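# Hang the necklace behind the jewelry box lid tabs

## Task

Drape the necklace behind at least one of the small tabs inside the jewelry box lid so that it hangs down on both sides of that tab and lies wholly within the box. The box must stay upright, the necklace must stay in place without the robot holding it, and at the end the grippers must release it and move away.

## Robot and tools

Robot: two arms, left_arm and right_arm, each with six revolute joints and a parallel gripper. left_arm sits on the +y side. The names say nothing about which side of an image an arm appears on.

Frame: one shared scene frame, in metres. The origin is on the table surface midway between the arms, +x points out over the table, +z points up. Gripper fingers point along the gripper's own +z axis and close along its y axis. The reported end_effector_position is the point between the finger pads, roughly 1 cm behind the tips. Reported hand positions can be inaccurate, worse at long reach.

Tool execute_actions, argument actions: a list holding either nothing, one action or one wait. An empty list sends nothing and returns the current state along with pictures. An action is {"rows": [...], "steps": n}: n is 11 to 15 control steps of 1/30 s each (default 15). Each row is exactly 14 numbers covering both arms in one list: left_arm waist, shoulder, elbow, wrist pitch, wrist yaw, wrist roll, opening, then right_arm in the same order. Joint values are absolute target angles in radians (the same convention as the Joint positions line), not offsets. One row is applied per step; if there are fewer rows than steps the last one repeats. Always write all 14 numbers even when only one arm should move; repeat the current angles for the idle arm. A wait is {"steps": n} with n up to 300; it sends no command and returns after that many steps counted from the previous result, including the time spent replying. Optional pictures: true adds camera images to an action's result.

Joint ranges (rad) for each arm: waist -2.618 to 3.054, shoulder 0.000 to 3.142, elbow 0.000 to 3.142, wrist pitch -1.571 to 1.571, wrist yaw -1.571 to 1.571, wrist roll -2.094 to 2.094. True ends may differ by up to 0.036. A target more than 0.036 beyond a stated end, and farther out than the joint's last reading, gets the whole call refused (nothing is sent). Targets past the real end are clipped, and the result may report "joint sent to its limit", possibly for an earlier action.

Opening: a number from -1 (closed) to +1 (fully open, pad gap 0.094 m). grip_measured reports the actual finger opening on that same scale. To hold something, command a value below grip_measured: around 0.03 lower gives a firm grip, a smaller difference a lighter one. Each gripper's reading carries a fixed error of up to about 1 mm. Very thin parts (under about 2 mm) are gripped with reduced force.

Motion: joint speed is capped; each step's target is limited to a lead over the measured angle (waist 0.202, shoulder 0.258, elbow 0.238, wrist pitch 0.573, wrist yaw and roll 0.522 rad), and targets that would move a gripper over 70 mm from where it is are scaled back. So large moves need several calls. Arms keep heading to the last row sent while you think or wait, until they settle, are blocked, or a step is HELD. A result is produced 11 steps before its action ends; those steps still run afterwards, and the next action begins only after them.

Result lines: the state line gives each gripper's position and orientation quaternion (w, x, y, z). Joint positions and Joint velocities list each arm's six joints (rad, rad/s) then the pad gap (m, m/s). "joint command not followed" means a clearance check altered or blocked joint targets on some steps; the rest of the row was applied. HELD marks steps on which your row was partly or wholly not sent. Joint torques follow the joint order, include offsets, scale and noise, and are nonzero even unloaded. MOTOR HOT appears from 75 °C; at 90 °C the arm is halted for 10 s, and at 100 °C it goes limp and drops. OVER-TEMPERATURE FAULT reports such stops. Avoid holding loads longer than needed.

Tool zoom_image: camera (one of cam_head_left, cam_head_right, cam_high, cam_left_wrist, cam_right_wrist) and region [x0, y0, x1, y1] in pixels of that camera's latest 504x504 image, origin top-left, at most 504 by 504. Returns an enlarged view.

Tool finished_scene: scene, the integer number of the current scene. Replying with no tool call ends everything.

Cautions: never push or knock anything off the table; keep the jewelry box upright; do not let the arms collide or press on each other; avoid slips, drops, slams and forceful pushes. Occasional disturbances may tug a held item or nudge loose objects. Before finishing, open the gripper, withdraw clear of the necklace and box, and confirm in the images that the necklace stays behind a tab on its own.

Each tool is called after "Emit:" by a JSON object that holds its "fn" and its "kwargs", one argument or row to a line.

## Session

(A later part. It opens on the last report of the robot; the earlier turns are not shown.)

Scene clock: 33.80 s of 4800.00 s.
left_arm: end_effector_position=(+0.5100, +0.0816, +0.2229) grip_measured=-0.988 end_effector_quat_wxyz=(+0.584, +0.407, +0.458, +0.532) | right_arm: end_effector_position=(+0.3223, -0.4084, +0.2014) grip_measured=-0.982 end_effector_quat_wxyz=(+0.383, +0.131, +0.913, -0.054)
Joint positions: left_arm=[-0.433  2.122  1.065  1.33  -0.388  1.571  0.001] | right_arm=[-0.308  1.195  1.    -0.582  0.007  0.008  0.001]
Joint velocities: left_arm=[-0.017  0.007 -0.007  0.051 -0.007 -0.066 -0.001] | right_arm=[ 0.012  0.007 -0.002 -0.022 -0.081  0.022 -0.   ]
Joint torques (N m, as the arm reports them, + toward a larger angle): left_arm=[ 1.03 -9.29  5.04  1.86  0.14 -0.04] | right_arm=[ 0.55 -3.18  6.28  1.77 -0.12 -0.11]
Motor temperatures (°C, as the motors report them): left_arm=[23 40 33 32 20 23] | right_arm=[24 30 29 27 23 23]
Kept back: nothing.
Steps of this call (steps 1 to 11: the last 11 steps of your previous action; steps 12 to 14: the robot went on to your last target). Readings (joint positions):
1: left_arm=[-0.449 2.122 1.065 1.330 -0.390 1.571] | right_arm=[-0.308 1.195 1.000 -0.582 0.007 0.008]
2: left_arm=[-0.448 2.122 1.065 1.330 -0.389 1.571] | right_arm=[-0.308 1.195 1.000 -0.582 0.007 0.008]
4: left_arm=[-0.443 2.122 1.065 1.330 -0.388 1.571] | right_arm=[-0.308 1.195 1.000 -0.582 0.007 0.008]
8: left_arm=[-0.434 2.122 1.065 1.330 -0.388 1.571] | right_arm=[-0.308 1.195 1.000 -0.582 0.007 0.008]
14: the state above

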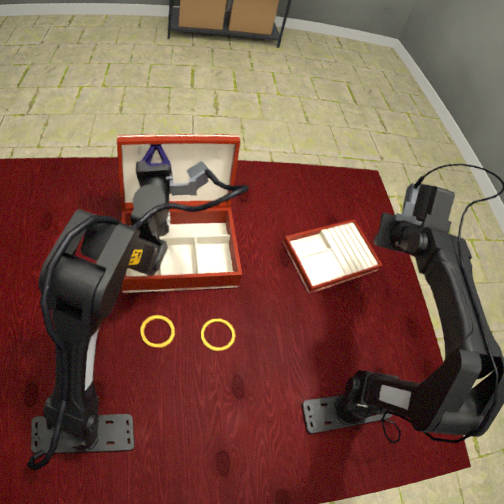

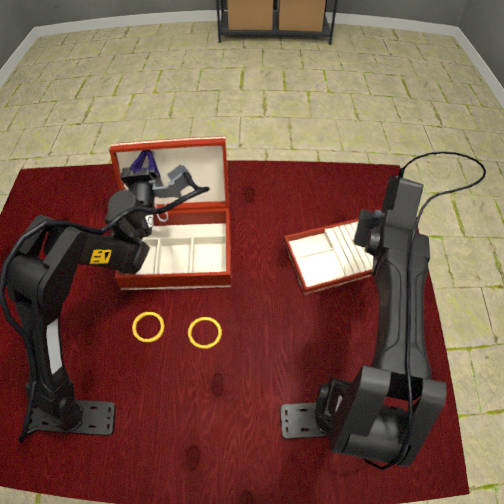

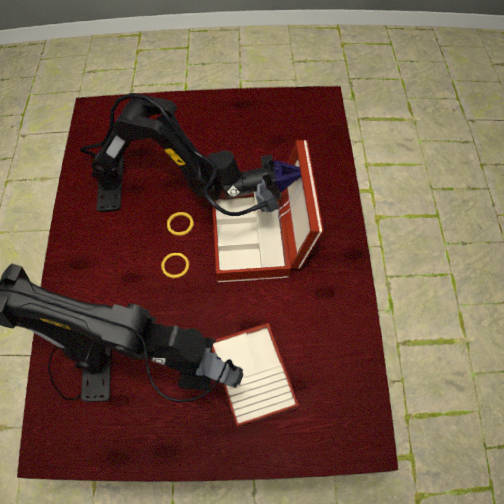

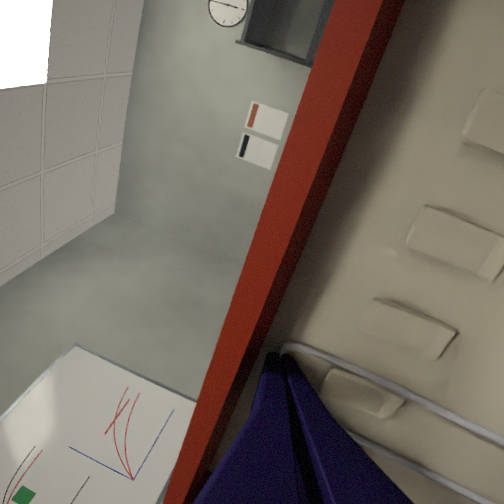

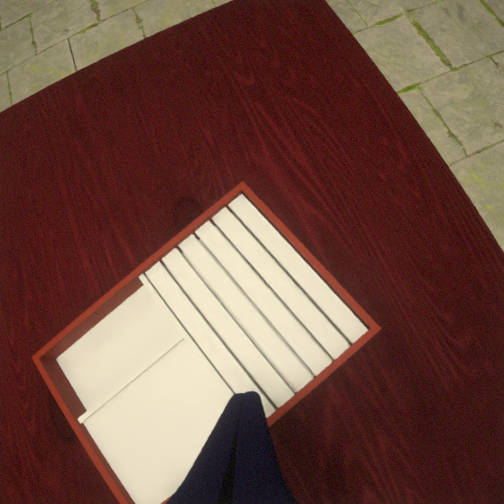

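Emit:
{"fn": "execute_actions", "kwargs": {
  "actions": [
    {"rows":[[-0.42,2.13,1.04,1.32,-0.385,1.3,-1,-0.3,1.2,1.0,-0.6,0,0,-1],[-0.42,2.13,1.04,1.32,-0.385,1.1,-1,-0.3,1.2,1.0,-0.6,0,0,-1],[-0.42,2.13,1.04,1.32,-0.385,0.95,-1,-0.3,1.2,1.0,-0.6,0,0,-1],[-0.42,2.13,1.04,1.32,-0.385,0.8,-1,-0.3,1.2,1.0,-0.6,0,0,-1]],"steps":15}
  ]
}}

Emit:
{"fn": "execute_actions", "kwargs": {
  "actions": [
    {"rows":[[-0.42,2.13,1.04,1.32,-0.385,0.4,-1,-0.3,1.2,1.0,-0.6,0,0,-1]],"steps":15}
  ],
  "pictures": true
}}

Scene clock: 34.53 s of 4800.00 s.
left_arm: end_effector_position=(+0.5099, +0.0816, +0.2231) grip_measured=-0.988 end_effector_quat_wxyz=(+0.656, +0.335, +0.513, +0.440) | right_arm: end_effector_position=(+0.3223, -0.4084, +0.2014) grip_measured=-0.982 end_effector_quat_wxyz=(+0.383, +0.131, +0.913, -0.054)
Joint positions: left_arm=[-0.433  2.122  1.065  1.331 -0.388  1.275  0.001] | right_arm=[-0.308  1.195  1.    -0.582  0.007  0.008  0.001]
Joint velocities: left_arm=[-0.012  0.007 -0.002 -0.022 -0.007 -2.733 -0.   ] | right_arm=[-0.007 -0.017 -0.002  0.051 -0.037 -0.007 -0.001]
Joint torques (N m, as the arm reports them, + toward a larger angle): left_arm=[ 0.97 -9.28  5.14  1.83  0.15 -0.13] | right_arm=[ 0.76 -3.25  6.21  1.71 -0.1  -0.1 ]
Motor temperatures (°C, as the motors report them): left_arm=[23 40 33 32 20 23] | right_arm=[24 30 29 27 23 23]
Steps of this call (steps 1 to 18: the robot went on to your last target; steps 19 to 22: the first 4 steps of this action). Readings (joint positions):
19: left_arm=[-0.433 2.122 1.065 1.330 -0.388 1.535] | right_arm=[-0.308 1.195 1.000 -0.582 0.007 0.008]
20: left_arm=[-0.433 2.122 1.065 1.330 -0.388 1.462] | right_arm=[-0.308 1.195 1.000 -0.582 0.007 0.008]
22: the state above

Scene clock: 35.03 s of 4800.00 s.
left_arm: end_effector_position=(+0.5099, +0.0815, +0.2232) grip_measured=-0.988 end_effector_quat_wxyz=(+0.765, +0.147, +0.594, +0.200) | right_arm: end_effector_position=(+0.3223, -0.4084, +0.2014) grip_measured=-0.982 end_effector_quat_wxyz=(+0.383, +0.131, +0.913, -0.054)
Joint positions: left_arm=[-0.433  2.122  1.065  1.331 -0.387  0.604  0.001] | right_arm=[-0.308  1.195  1.    -0.582  0.007  0.008  0.001]
Joint velocities: left_arm=[-0.007 -0.012  0.007 -0.007 -0.037 -1.326  0.   ] | right_arm=[-0.007 -0.002  0.002  0.022 -0.007 -0.11  -0.001]
Joint torques (N m, as the arm reports them, + toward a larger angle): left_arm=[ 0.94 -9.32  4.96  1.84  0.12 -0.11] | right_arm=[ 0.86 -3.07  6.29  1.75 -0.12 -0.08]
Motor temperatures (°C, as the motors report them): left_arm=[23 41 33 32 20 23] | right_arm=[24 30 29 27 23 23]
Steps of this call (steps 1 to 11: the last 11 steps of your previous action; steps 12 to 15: the first 4 steps of this action). Readings (joint positions):
12: left_arm=[-0.433 2.122 1.065 1.331 -0.387 0.788] | right_arm=[-0.308 1.195 1.000 -0.582 0.007 0.008]
13: left_arm=[-0.433 2.122 1.065 1.331 -0.387 0.712] | right_arm=[-0.308 1.195 1.000 -0.582 0.007 0.008]
15: the state above

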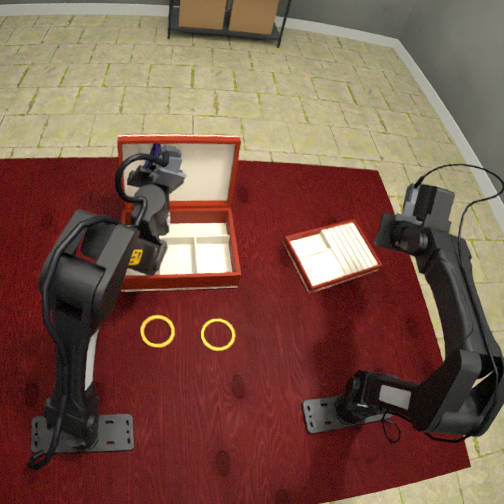

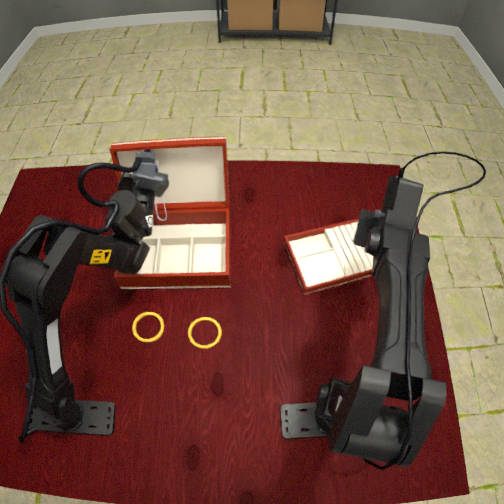

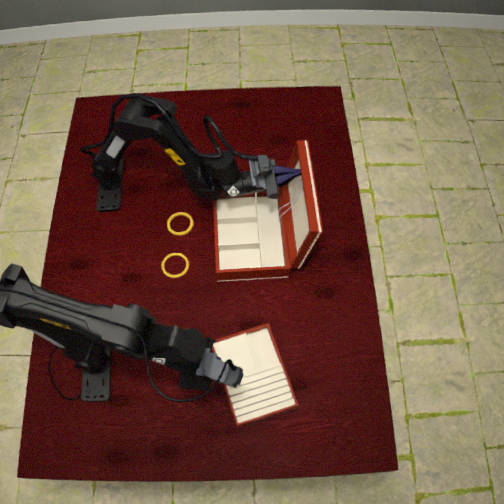

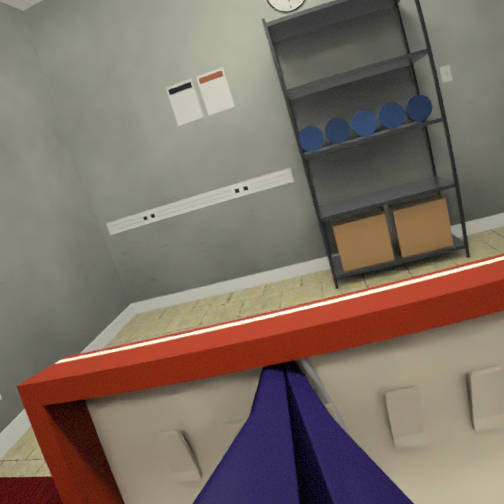

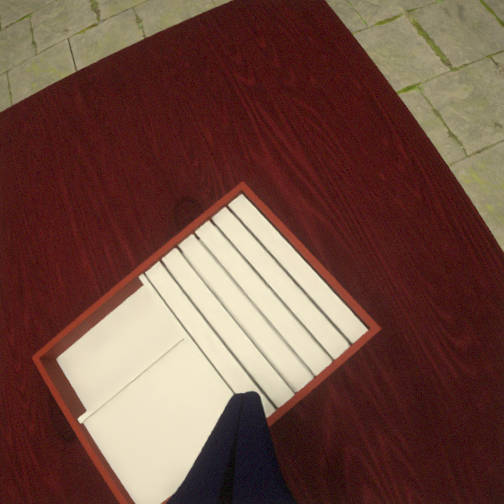

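Emit:
{"fn": "execute_actions", "kwargs": {
  "actions": [
    {"rows":[[-0.42,2.13,1.04,1.32,-0.385,0.3,-0.93,-0.3,1.2,1.0,-0.6,0,0,-1],[-0.42,2.13,1.04,1.32,-0.385,0.2,-0.84,-0.3,1.2,1.0,-0.6,0,0,-1]],"steps":15}
  ]
}}

Emit:
{"fn": "execute_actions", "kwargs": {
  "actions": [
    {"rows":[[-0.445,2.08,0.98,1.36,-0.385,0.2,-0.84,-0.3,1.2,1.0,-0.6,0,0,-1]],"steps":15}
  ]
}}

Emit:
{"fn": "execute_actions", "kwargs": {
  "actions": [
    {"rows":[[-0.48,2.035,0.89,1.40,-0.385,0.2,-0.84,-0.3,1.2,1.0,-0.6,0,0,-1]],"steps":15}
  ]
}}

Emit:
{"fn": "execute_actions", "kwargs": {
  "actions": [
    {"steps":12}
  ],
  "pictures": true
}}

Scene clock: 35.60 s of 4800.00 s.
left_arm: end_effector_position=(+0.5099, +0.0815, +0.2232) grip_measured=-0.844 end_effector_quat_wxyz=(+0.786, +0.060, +0.609, +0.087) | right_arm: end_effector_position=(+0.3223, -0.4084, +0.2014) grip_measured=-0.982 end_effector_quat_wxyz=(+0.383, +0.131, +0.913, -0.054)
Joint positions: left_arm=[-0.433  2.122  1.065  1.331 -0.387  0.313  0.007] | right_arm=[-0.308  1.195  1.    -0.582  0.007  0.008  0.001]
Joint velocities: left_arm=[ 0.027  0.007  0.002 -0.037 -0.066 -0.667  0.005] | right_arm=[ 0.002  0.007 -0.002 -0.022  0.007  0.051 -0.   ]
Joint torques (N m, as the arm reports them, + toward a larger angle): left_arm=[ 0.88 -9.34  5.01  1.85  0.13 -0.1 ] | right_arm=[ 0.69 -3.38  6.29  1.74 -0.12 -0.12]
Motor temperatures (°C, as the motors report them): left_arm=[23 41 32 32 20 23] | right_arm=[24 30 29 27 23 23]
Steps of this call (steps 1 to 11: the last 11 steps of your previous action; steps 12 to 13: the robot went on to your last target; steps 14 to 17: the first 4 steps of this action). Readings (joint positions):
14: left_arm=[-0.433 2.122 1.065 1.331 -0.387 0.405] | right_arm=[-0.308 1.195 1.000 -0.582 0.007 0.008]
15: left_arm=[-0.433 2.122 1.065 1.331 -0.387 0.371] | right_arm=[-0.308 1.195 1.000 -0.582 0.007 0.008]
17: the state above

Scene clock: 36.10 s of 4800.00 s.
left_arm: end_effector_position=(+0.5003, +0.0856, +0.2170) grip_measured=-0.842 end_effector_quat_wxyz=(+0.785, +0.032, +0.617, +0.049) | right_arm: end_effector_position=(+0.3223, -0.4084, +0.2014) grip_measured=-0.982 end_effector_quat_wxyz=(+0.383, +0.131, +0.913, -0.054)
Joint positions: left_arm=[-0.432  2.099  1.008  1.348 -0.387  0.212  0.007] | right_arm=[-0.308  1.195  1.    -0.582  0.007  0.008  0.001]
Joint velocities: left_arm=[-0.017 -0.076 -0.232  0.11  -0.022 -0.051  0.   ] | right_arm=[-0.002 -0.002 -0.002  0.022  0.037 -0.066 -0.001]
Joint torques (N m, as the arm reports them, + toward a larger angle): left_arm=[ -0.77 -10.71   5.86   1.95   0.12  -0.11] | right_arm=[ 0.63 -3.27  6.22  1.75 -0.08 -0.07]
Motor temperatures (°C, as the motors report them): left_arm=[23 41 32 32 20 23] | right_arm=[24 30 29 27 23 23]
Steps of this call (steps 1 to 11: the last 11 steps of your previous action; steps 12 to 15: the first 4 steps of this action). Readings (joint positions):
12: left_arm=[-0.431 2.118 1.057 1.333 -0.387 0.216] | right_arm=[-0.308 1.195 1.000 -0.582 0.007 0.008]
13: left_arm=[-0.432 2.110 1.037 1.339 -0.387 0.214] | right_arm=[-0.308 1.195 1.000 -0.582 0.007 0.008]
15: the state above

Scene clock: 36.60 s of 4800.00 s.
left_arm: end_effector_position=(+0.4800, +0.0788, +0.2105) grip_measured=-0.842 end_effector_quat_wxyz=(+0.780, +0.042, +0.623, +0.038) | right_arm: end_effector_position=(+0.3223, -0.4084, +0.2014) grip_measured=-0.982 end_effector_quat_wxyz=(+0.383, +0.131, +0.913, -0.054)
Joint positions: left_arm=[-0.459  2.058  0.919  1.379 -0.386  0.208  0.007] | right_arm=[-0.308  1.195  1.    -0.582  0.007  0.008  0.001]
Joint velocities: left_arm=[-0.237 -0.168 -0.339  0.168  0.037 -0.051 -0.   ] | right_arm=[ 0.002 -0.012 -0.012 -0.037 -0.007 -0.022  0.   ]
Joint torques (N m, as the arm reports them, + toward a larger angle): left_arm=[ -0.42 -10.19   6.06   1.93   0.1   -0.1 ] | right_arm=[ 0.76 -3.28  6.3   1.76 -0.08 -0.09]
Motor temperatures (°C, as the motors report them): left_arm=[23 41 32 32 20 23] | right_arm=[24 30 29 27 23 23]
Steps of this call (steps 1 to 11: the last 11 steps of your previous action; steps 12 to 15: the first 4 steps of this action). Readings (joint positions):
12: left_arm=[-0.437 2.093 0.988 1.359 -0.386 0.209] | right_arm=[-0.308 1.195 1.000 -0.582 0.007 0.008]
13: left_arm=[-0.442 2.078 0.960 1.365 -0.386 0.209] | right_arm=[-0.308 1.195 1.000 -0.582 0.007 0.008]
15: the state above

Scene clock: 37.00 s of 4800.00 s.
left_arm: end_effector_position=(+0.4747, +0.0703, +0.2127) grip_measured=-0.842 end_effector_quat_wxyz=(+0.784, +0.045, +0.619, +0.030) | right_arm: end_effector_position=(+0.3223, -0.4084, +0.2014) grip_measured=-0.982 end_effector_quat_wxyz=(+0.383, +0.131, +0.913, -0.054)
Joint positions: left_arm=[-0.477  2.054  0.909  1.396 -0.386  0.208  0.007] | right_arm=[-0.308  1.195  1.    -0.582  0.007  0.008  0.001]
Joint velocities: left_arm=[-0.017 -0.012 -0.002 -0.007 -0.037  0.007  0.001] | right_arm=[ 0.007 -0.002  0.002  0.037 -0.007  0.007 -0.   ]
Joint torques (N m, as the arm reports them, + toward a larger angle): left_arm=[ -0.17 -10.42   4.99   2.03   0.13  -0.1 ] | right_arm=[ 0.68 -3.4   6.37  1.77 -0.1  -0.05]
Motor temperatures (°C, as the motors report them): left_arm=[23 41 32 32 20 23] | right_arm=[24 30 29 27 23 23]
Kept back: nothing.
Steps of this call (steps 1 to 11: the last 11 steps of your previous action; step 12: the robot went on to your last target). Readings (joint positions):
1: left_arm=[-0.467 2.055 0.911 1.384 -0.386 0.208] | right_arm=[-0.308 1.195 1.000 -0.582 0.007 0.008]
2: left_arm=[-0.472 2.054 0.909 1.387 -0.386 0.208] | right_arm=[-0.308 1.195 1.000 -0.582 0.007 0.008]
4: left_arm=[-0.477 2.054 0.909 1.390 -0.386 0.208] | right_arm=[-0.308 1.195 1.000 -0.582 0.007 0.008]
8: left_arm=[-0.477 2.054 0.909 1.395 -0.386 0.208] | right_arm=[-0.308 1.195 1.000 -0.582 0.007 0.008]
12: the state above

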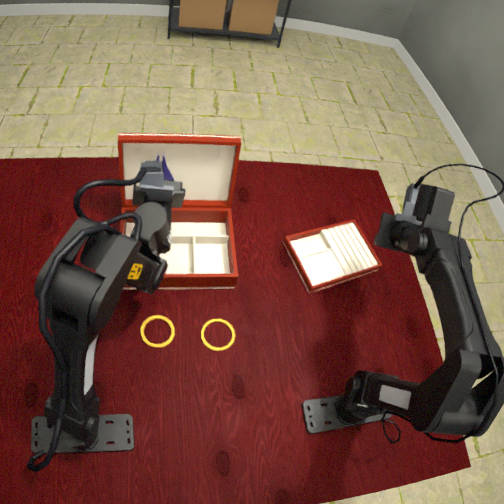

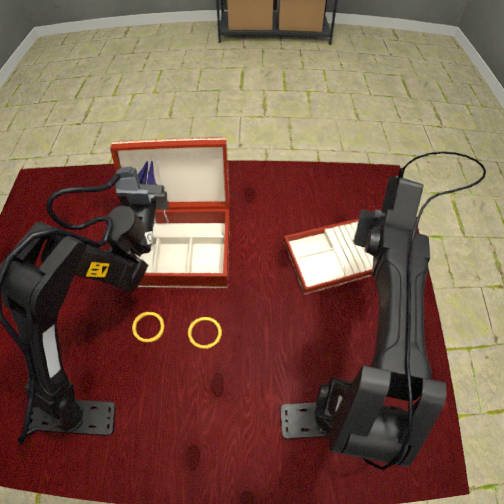

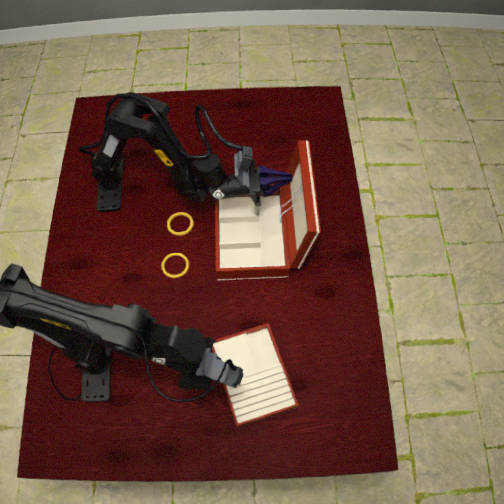

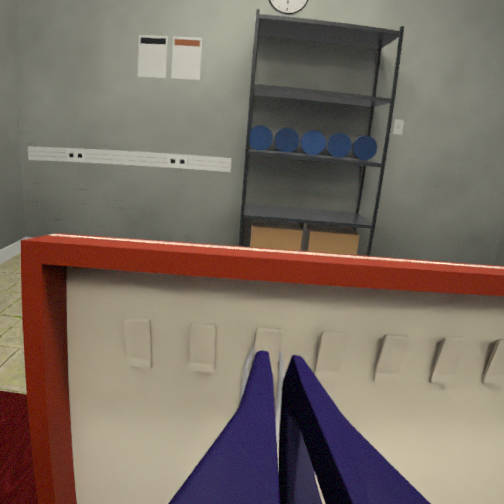

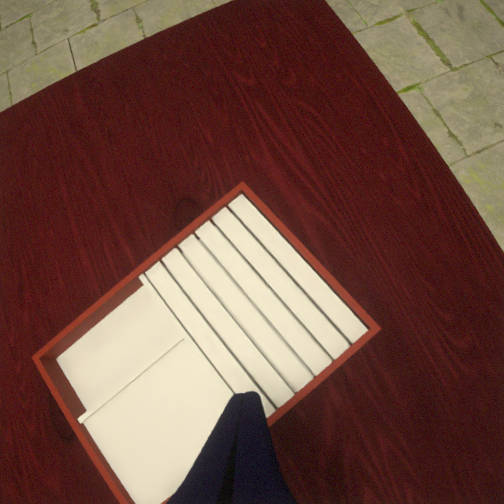

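Emit:
{"fn": "execute_actions", "kwargs": {
  "actions": [
    {"rows":[[-0.52,1.96,0.78,1.46,-0.385,0.4,-0.84,-0.3,1.2,1.0,-0.6,0,0,-1]],"steps":15}
  ]
}}

Emit:
{"fn": "execute_actions", "kwargs": {
  "actions": [
    {"rows":[[-0.45,1.75,0.75,1.3,-0.3,0.6,-1,-0.3,1.2,1.0,-0.6,0,0,-1]],"steps":15}
  ]
}}

Emit:
{"fn": "execute_actions", "kwargs": {
  "actions": [
    {"rows":[[-0.1,1.3,0.8,0.5,0,0.3,-1,-0.3,1.2,1.0,-0.6,0,0,-1]],"steps":15}
  ]
}}

Emit:
{"fn": "execute_actions", "kwargs": {
  "actions": [
    {"steps":25}
  ],
  "pictures": true
}}

Emit:
{"fn": "zoom_image", "kwargs": {
  "camera": "cam_head_left",
  "region": [110,130,250,300]
}}

Scene clock: 37.87 s of 4800.00 s.
left_arm: end_effector_position=(+0.4507, +0.0683, +0.2131) grip_measured=-0.842 end_effector_quat_wxyz=(+0.780, +0.086, +0.617, +0.062) | right_arm: end_effector_position=(+0.3223, -0.4084, +0.2014) grip_measured=-0.982 end_effector_quat_wxyz=(+0.383, +0.131, +0.913, -0.054)
Joint positions: left_arm=[-0.501  1.989  0.808  1.426 -0.386  0.311  0.007] | right_arm=[-0.308  1.195  1.    -0.582  0.007  0.008  0.001]
Joint velocities: left_arm=[-0.237 -0.33  -0.408  0.3   -0.007  0.476 -0.001] | right_arm=[ 0.002 -0.002  0.007  0.007  0.007 -0.037  0.   ]
Joint torques (N m, as the arm reports them, + toward a larger angle): left_arm=[-0.25 -9.09  6.26  1.89  0.12  0.04] | right_arm=[ 0.78 -3.25  6.11  1.7  -0.1  -0.11]
Motor temperatures (°C, as the motors report them): left_arm=[23 42 32 32 20 23] | right_arm=[24 30 29 27 23 23]
Steps of this call (steps 1 to 22: the robot went on to your last target; steps 23 to 26: the first 4 steps of this action). Readings (joint positions):
23: left_arm=[-0.480 2.045 0.896 1.399 -0.386 0.234] | right_arm=[-0.308 1.195 1.000 -0.582 0.007 0.008]
24: left_arm=[-0.485 2.024 0.860 1.405 -0.386 0.266] | right_arm=[-0.308 1.195 1.000 -0.582 0.007 0.008]
26: the state above

Scene clock: 38.37 s of 4800.00 s.
left_arm: end_effector_position=(+0.4343, +0.0832, +0.2577) grip_measured=-0.995 end_effector_quat_wxyz=(+0.784, +0.144, +0.589, +0.131) | right_arm: end_effector_position=(+0.3223, -0.4084, +0.2014) grip_measured=-0.982 end_effector_quat_wxyz=(+0.383, +0.131, +0.913, -0.054)
Joint positions: left_arm=[-0.472  1.814  0.756  1.342 -0.34   0.503  0.   ] | right_arm=[-0.308  1.195  1.    -0.582  0.007  0.008  0.001]
Joint velocities: left_arm=[ 0.383 -1.106 -0.017 -0.095  0.212  0.652 -0.003] | right_arm=[ 0.007  0.012  0.007  0.037  0.022 -0.11  -0.   ]
Joint torques (N m, as the arm reports them, + toward a larger angle): left_arm=[-0.02 -7.11  6.64  1.6   0.34  0.02] | right_arm=[ 0.82 -3.32  6.29  1.76 -0.12 -0.12]
Motor temperatures (°C, as the motors report them): left_arm=[23 42 32 32 20 23] | right_arm=[24 30 29 27 23 23]
Steps of this call (steps 1 to 11: the last 11 steps of your previous action; steps 12 to 15: the first 4 steps of this action). Readings (joint positions):
12: left_arm=[-0.510 1.951 0.791 1.425 -0.372 0.415] | right_arm=[-0.308 1.195 1.000 -0.582 0.007 0.008]
13: left_arm=[-0.500 1.905 0.771 1.372 -0.355 0.452] | right_arm=[-0.308 1.195 1.000 -0.582 0.007 0.008]
15: the state above

Scene clock: 38.87 s of 4800.00 s.
left_arm: end_effector_position=(+0.4297, +0.1509, +0.2951) grip_measured=-0.996 end_effector_quat_wxyz=(+0.745, +0.167, +0.635, +0.122) | right_arm: end_effector_position=(+0.3223, -0.4084, +0.2014) grip_measured=-0.982 end_effector_quat_wxyz=(+0.383, +0.131, +0.913, -0.054)
Joint positions: left_arm=[-0.261  1.502  0.759  0.884 -0.121  0.437  0.   ] | right_arm=[-0.308  1.195  1.    -0.582  0.007  0.008  0.001]
Joint velocities: left_arm=[ 1.966 -2.107  0.046 -2.586  0.652 -0.769  0.   ] | right_arm=[ 0.002  0.002  0.027 -0.037 -0.037 -0.022  0.001]
Joint torques (N m, as the arm reports them, + toward a larger angle): left_arm=[-0.23 -8.05 11.36  2.54  0.13 -0.14] | right_arm=[ 0.86 -3.29  6.29  1.74 -0.07 -0.09]
Motor temperatures (°C, as the motors report them): left_arm=[23 42 32 32 20 23] | right_arm=[24 30 29 27 23 23]
Steps of this call (steps 1 to 11: the last 11 steps of your previous action; steps 12 to 15: the first 4 steps of this action). Readings (joint positions):
12: left_arm=[-0.430 1.706 0.756 1.251 -0.259 0.546] | right_arm=[-0.308 1.195 1.000 -0.582 0.007 0.008]
13: left_arm=[-0.388 1.647 0.756 1.106 -0.194 0.502] | right_arm=[-0.308 1.195 1.000 -0.582 0.007 0.008]
15: the state above

Scene clock: 39.70 s of 4800.00 s.
left_arm: end_effector_position=(+0.4076, +0.2119, +0.3193) grip_measured=-0.996 end_effector_quat_wxyz=(+0.713, +0.119, +0.684, +0.099) | right_arm: end_effector_position=(+0.3223, -0.4084, +0.2014) grip_measured=-0.982 end_effector_quat_wxyz=(+0.383, +0.131, +0.913, -0.054)
Joint positions: left_arm=[-0.091  1.291  0.802  0.524 -0.011  0.311  0.   ] | right_arm=[-0.308  1.195  1.    -0.582  0.007  0.008  0.001]
Joint velocities: left_arm=[-0.012 -0.022 -0.007 -0.022 -0.007 -0.051 -0.001] | right_arm=[-0.007 -0.002 -0.007  0.007 -0.022  0.051  0.002]
Joint torques (N m, as the arm reports them, + toward a larger angle): left_arm=[-0.61 -3.62  9.03  1.95  0.17 -0.13] | right_arm=[ 0.72 -3.28  6.26  1.69 -0.11 -0.11]
Motor temperatures (°C, as the motors report them): left_arm=[23 42 32 32 20 23] | right_arm=[24 30 29 27 23 23]
Kept back: nothing.
Steps of this call (steps 1 to 11: the last 11 steps of your previous action; steps 12 to 25: the robot went on to your last target). Readings (joint positions):
1: left_arm=[-0.194 1.432 0.763 0.808 -0.102 0.412] | right_arm=[-0.308 1.195 1.000 -0.582 0.007 0.008]
2: left_arm=[-0.136 1.373 0.770 0.754 -0.092 0.390] | right_arm=[-0.308 1.195 1.000 -0.582 0.007 0.008]
4: left_arm=[-0.079 1.303 0.791 0.699 -0.082 0.359] | right_arm=[-0.308 1.195 1.000 -0.582 0.007 0.008]
8: left_arm=[-0.088 1.284 0.802 0.626 -0.042 0.330] | right_arm=[-0.308 1.195 1.000 -0.582 0.007 0.008]
25: the state above

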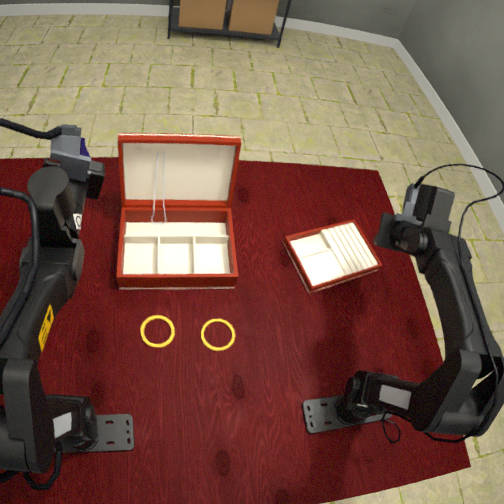

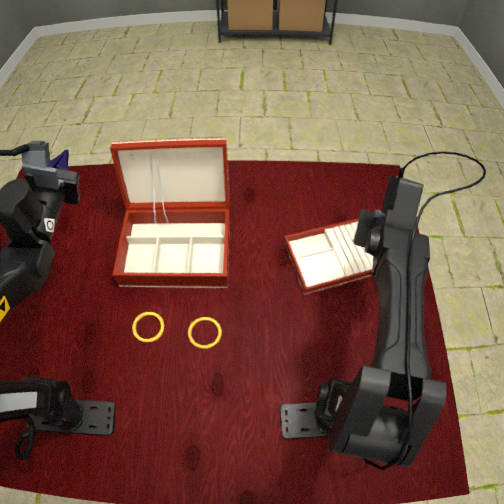

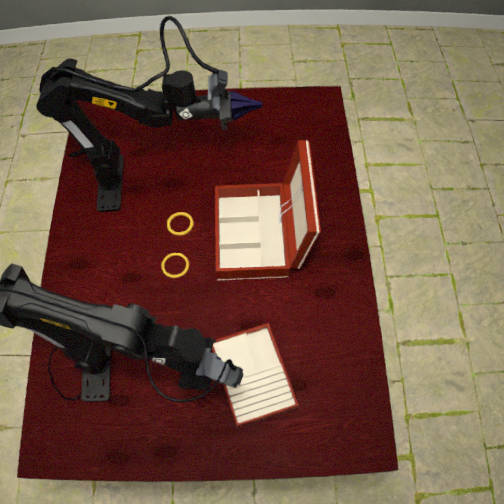

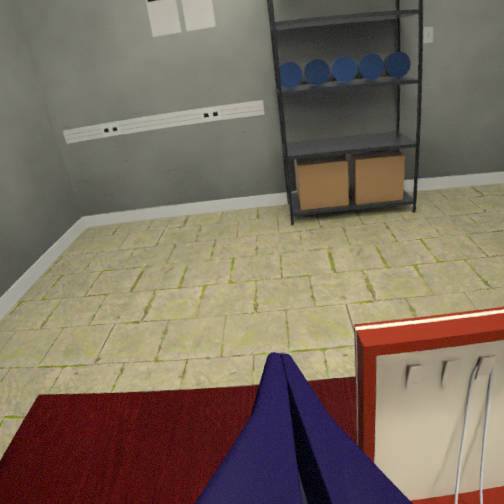

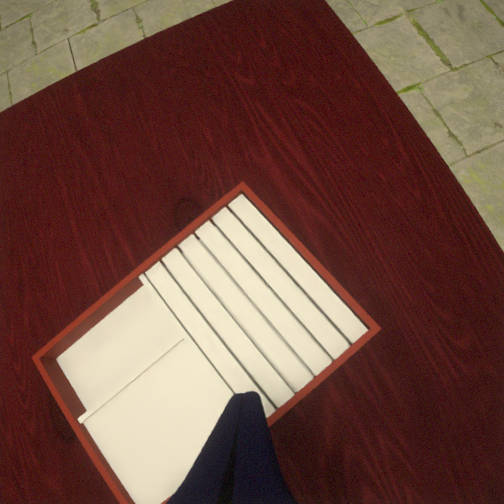

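Region (110, 130, 250, 300) of cam_head_left's 504x504 image, scaled by 2.965, with more detail than that image has; it fills the left 415 columns of this view, and the rest is white.

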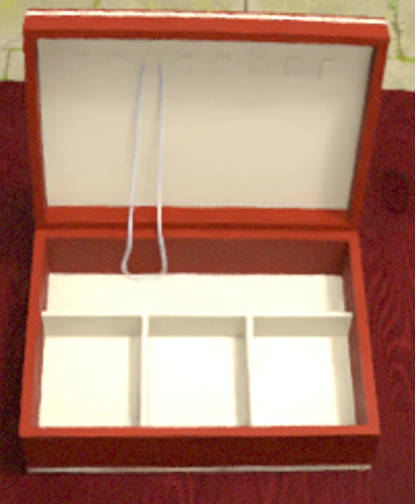

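Emit:
{"fn": "finished_scene", "kwargs": {
  "scene": 2
}}

The scene is finished: the task was done.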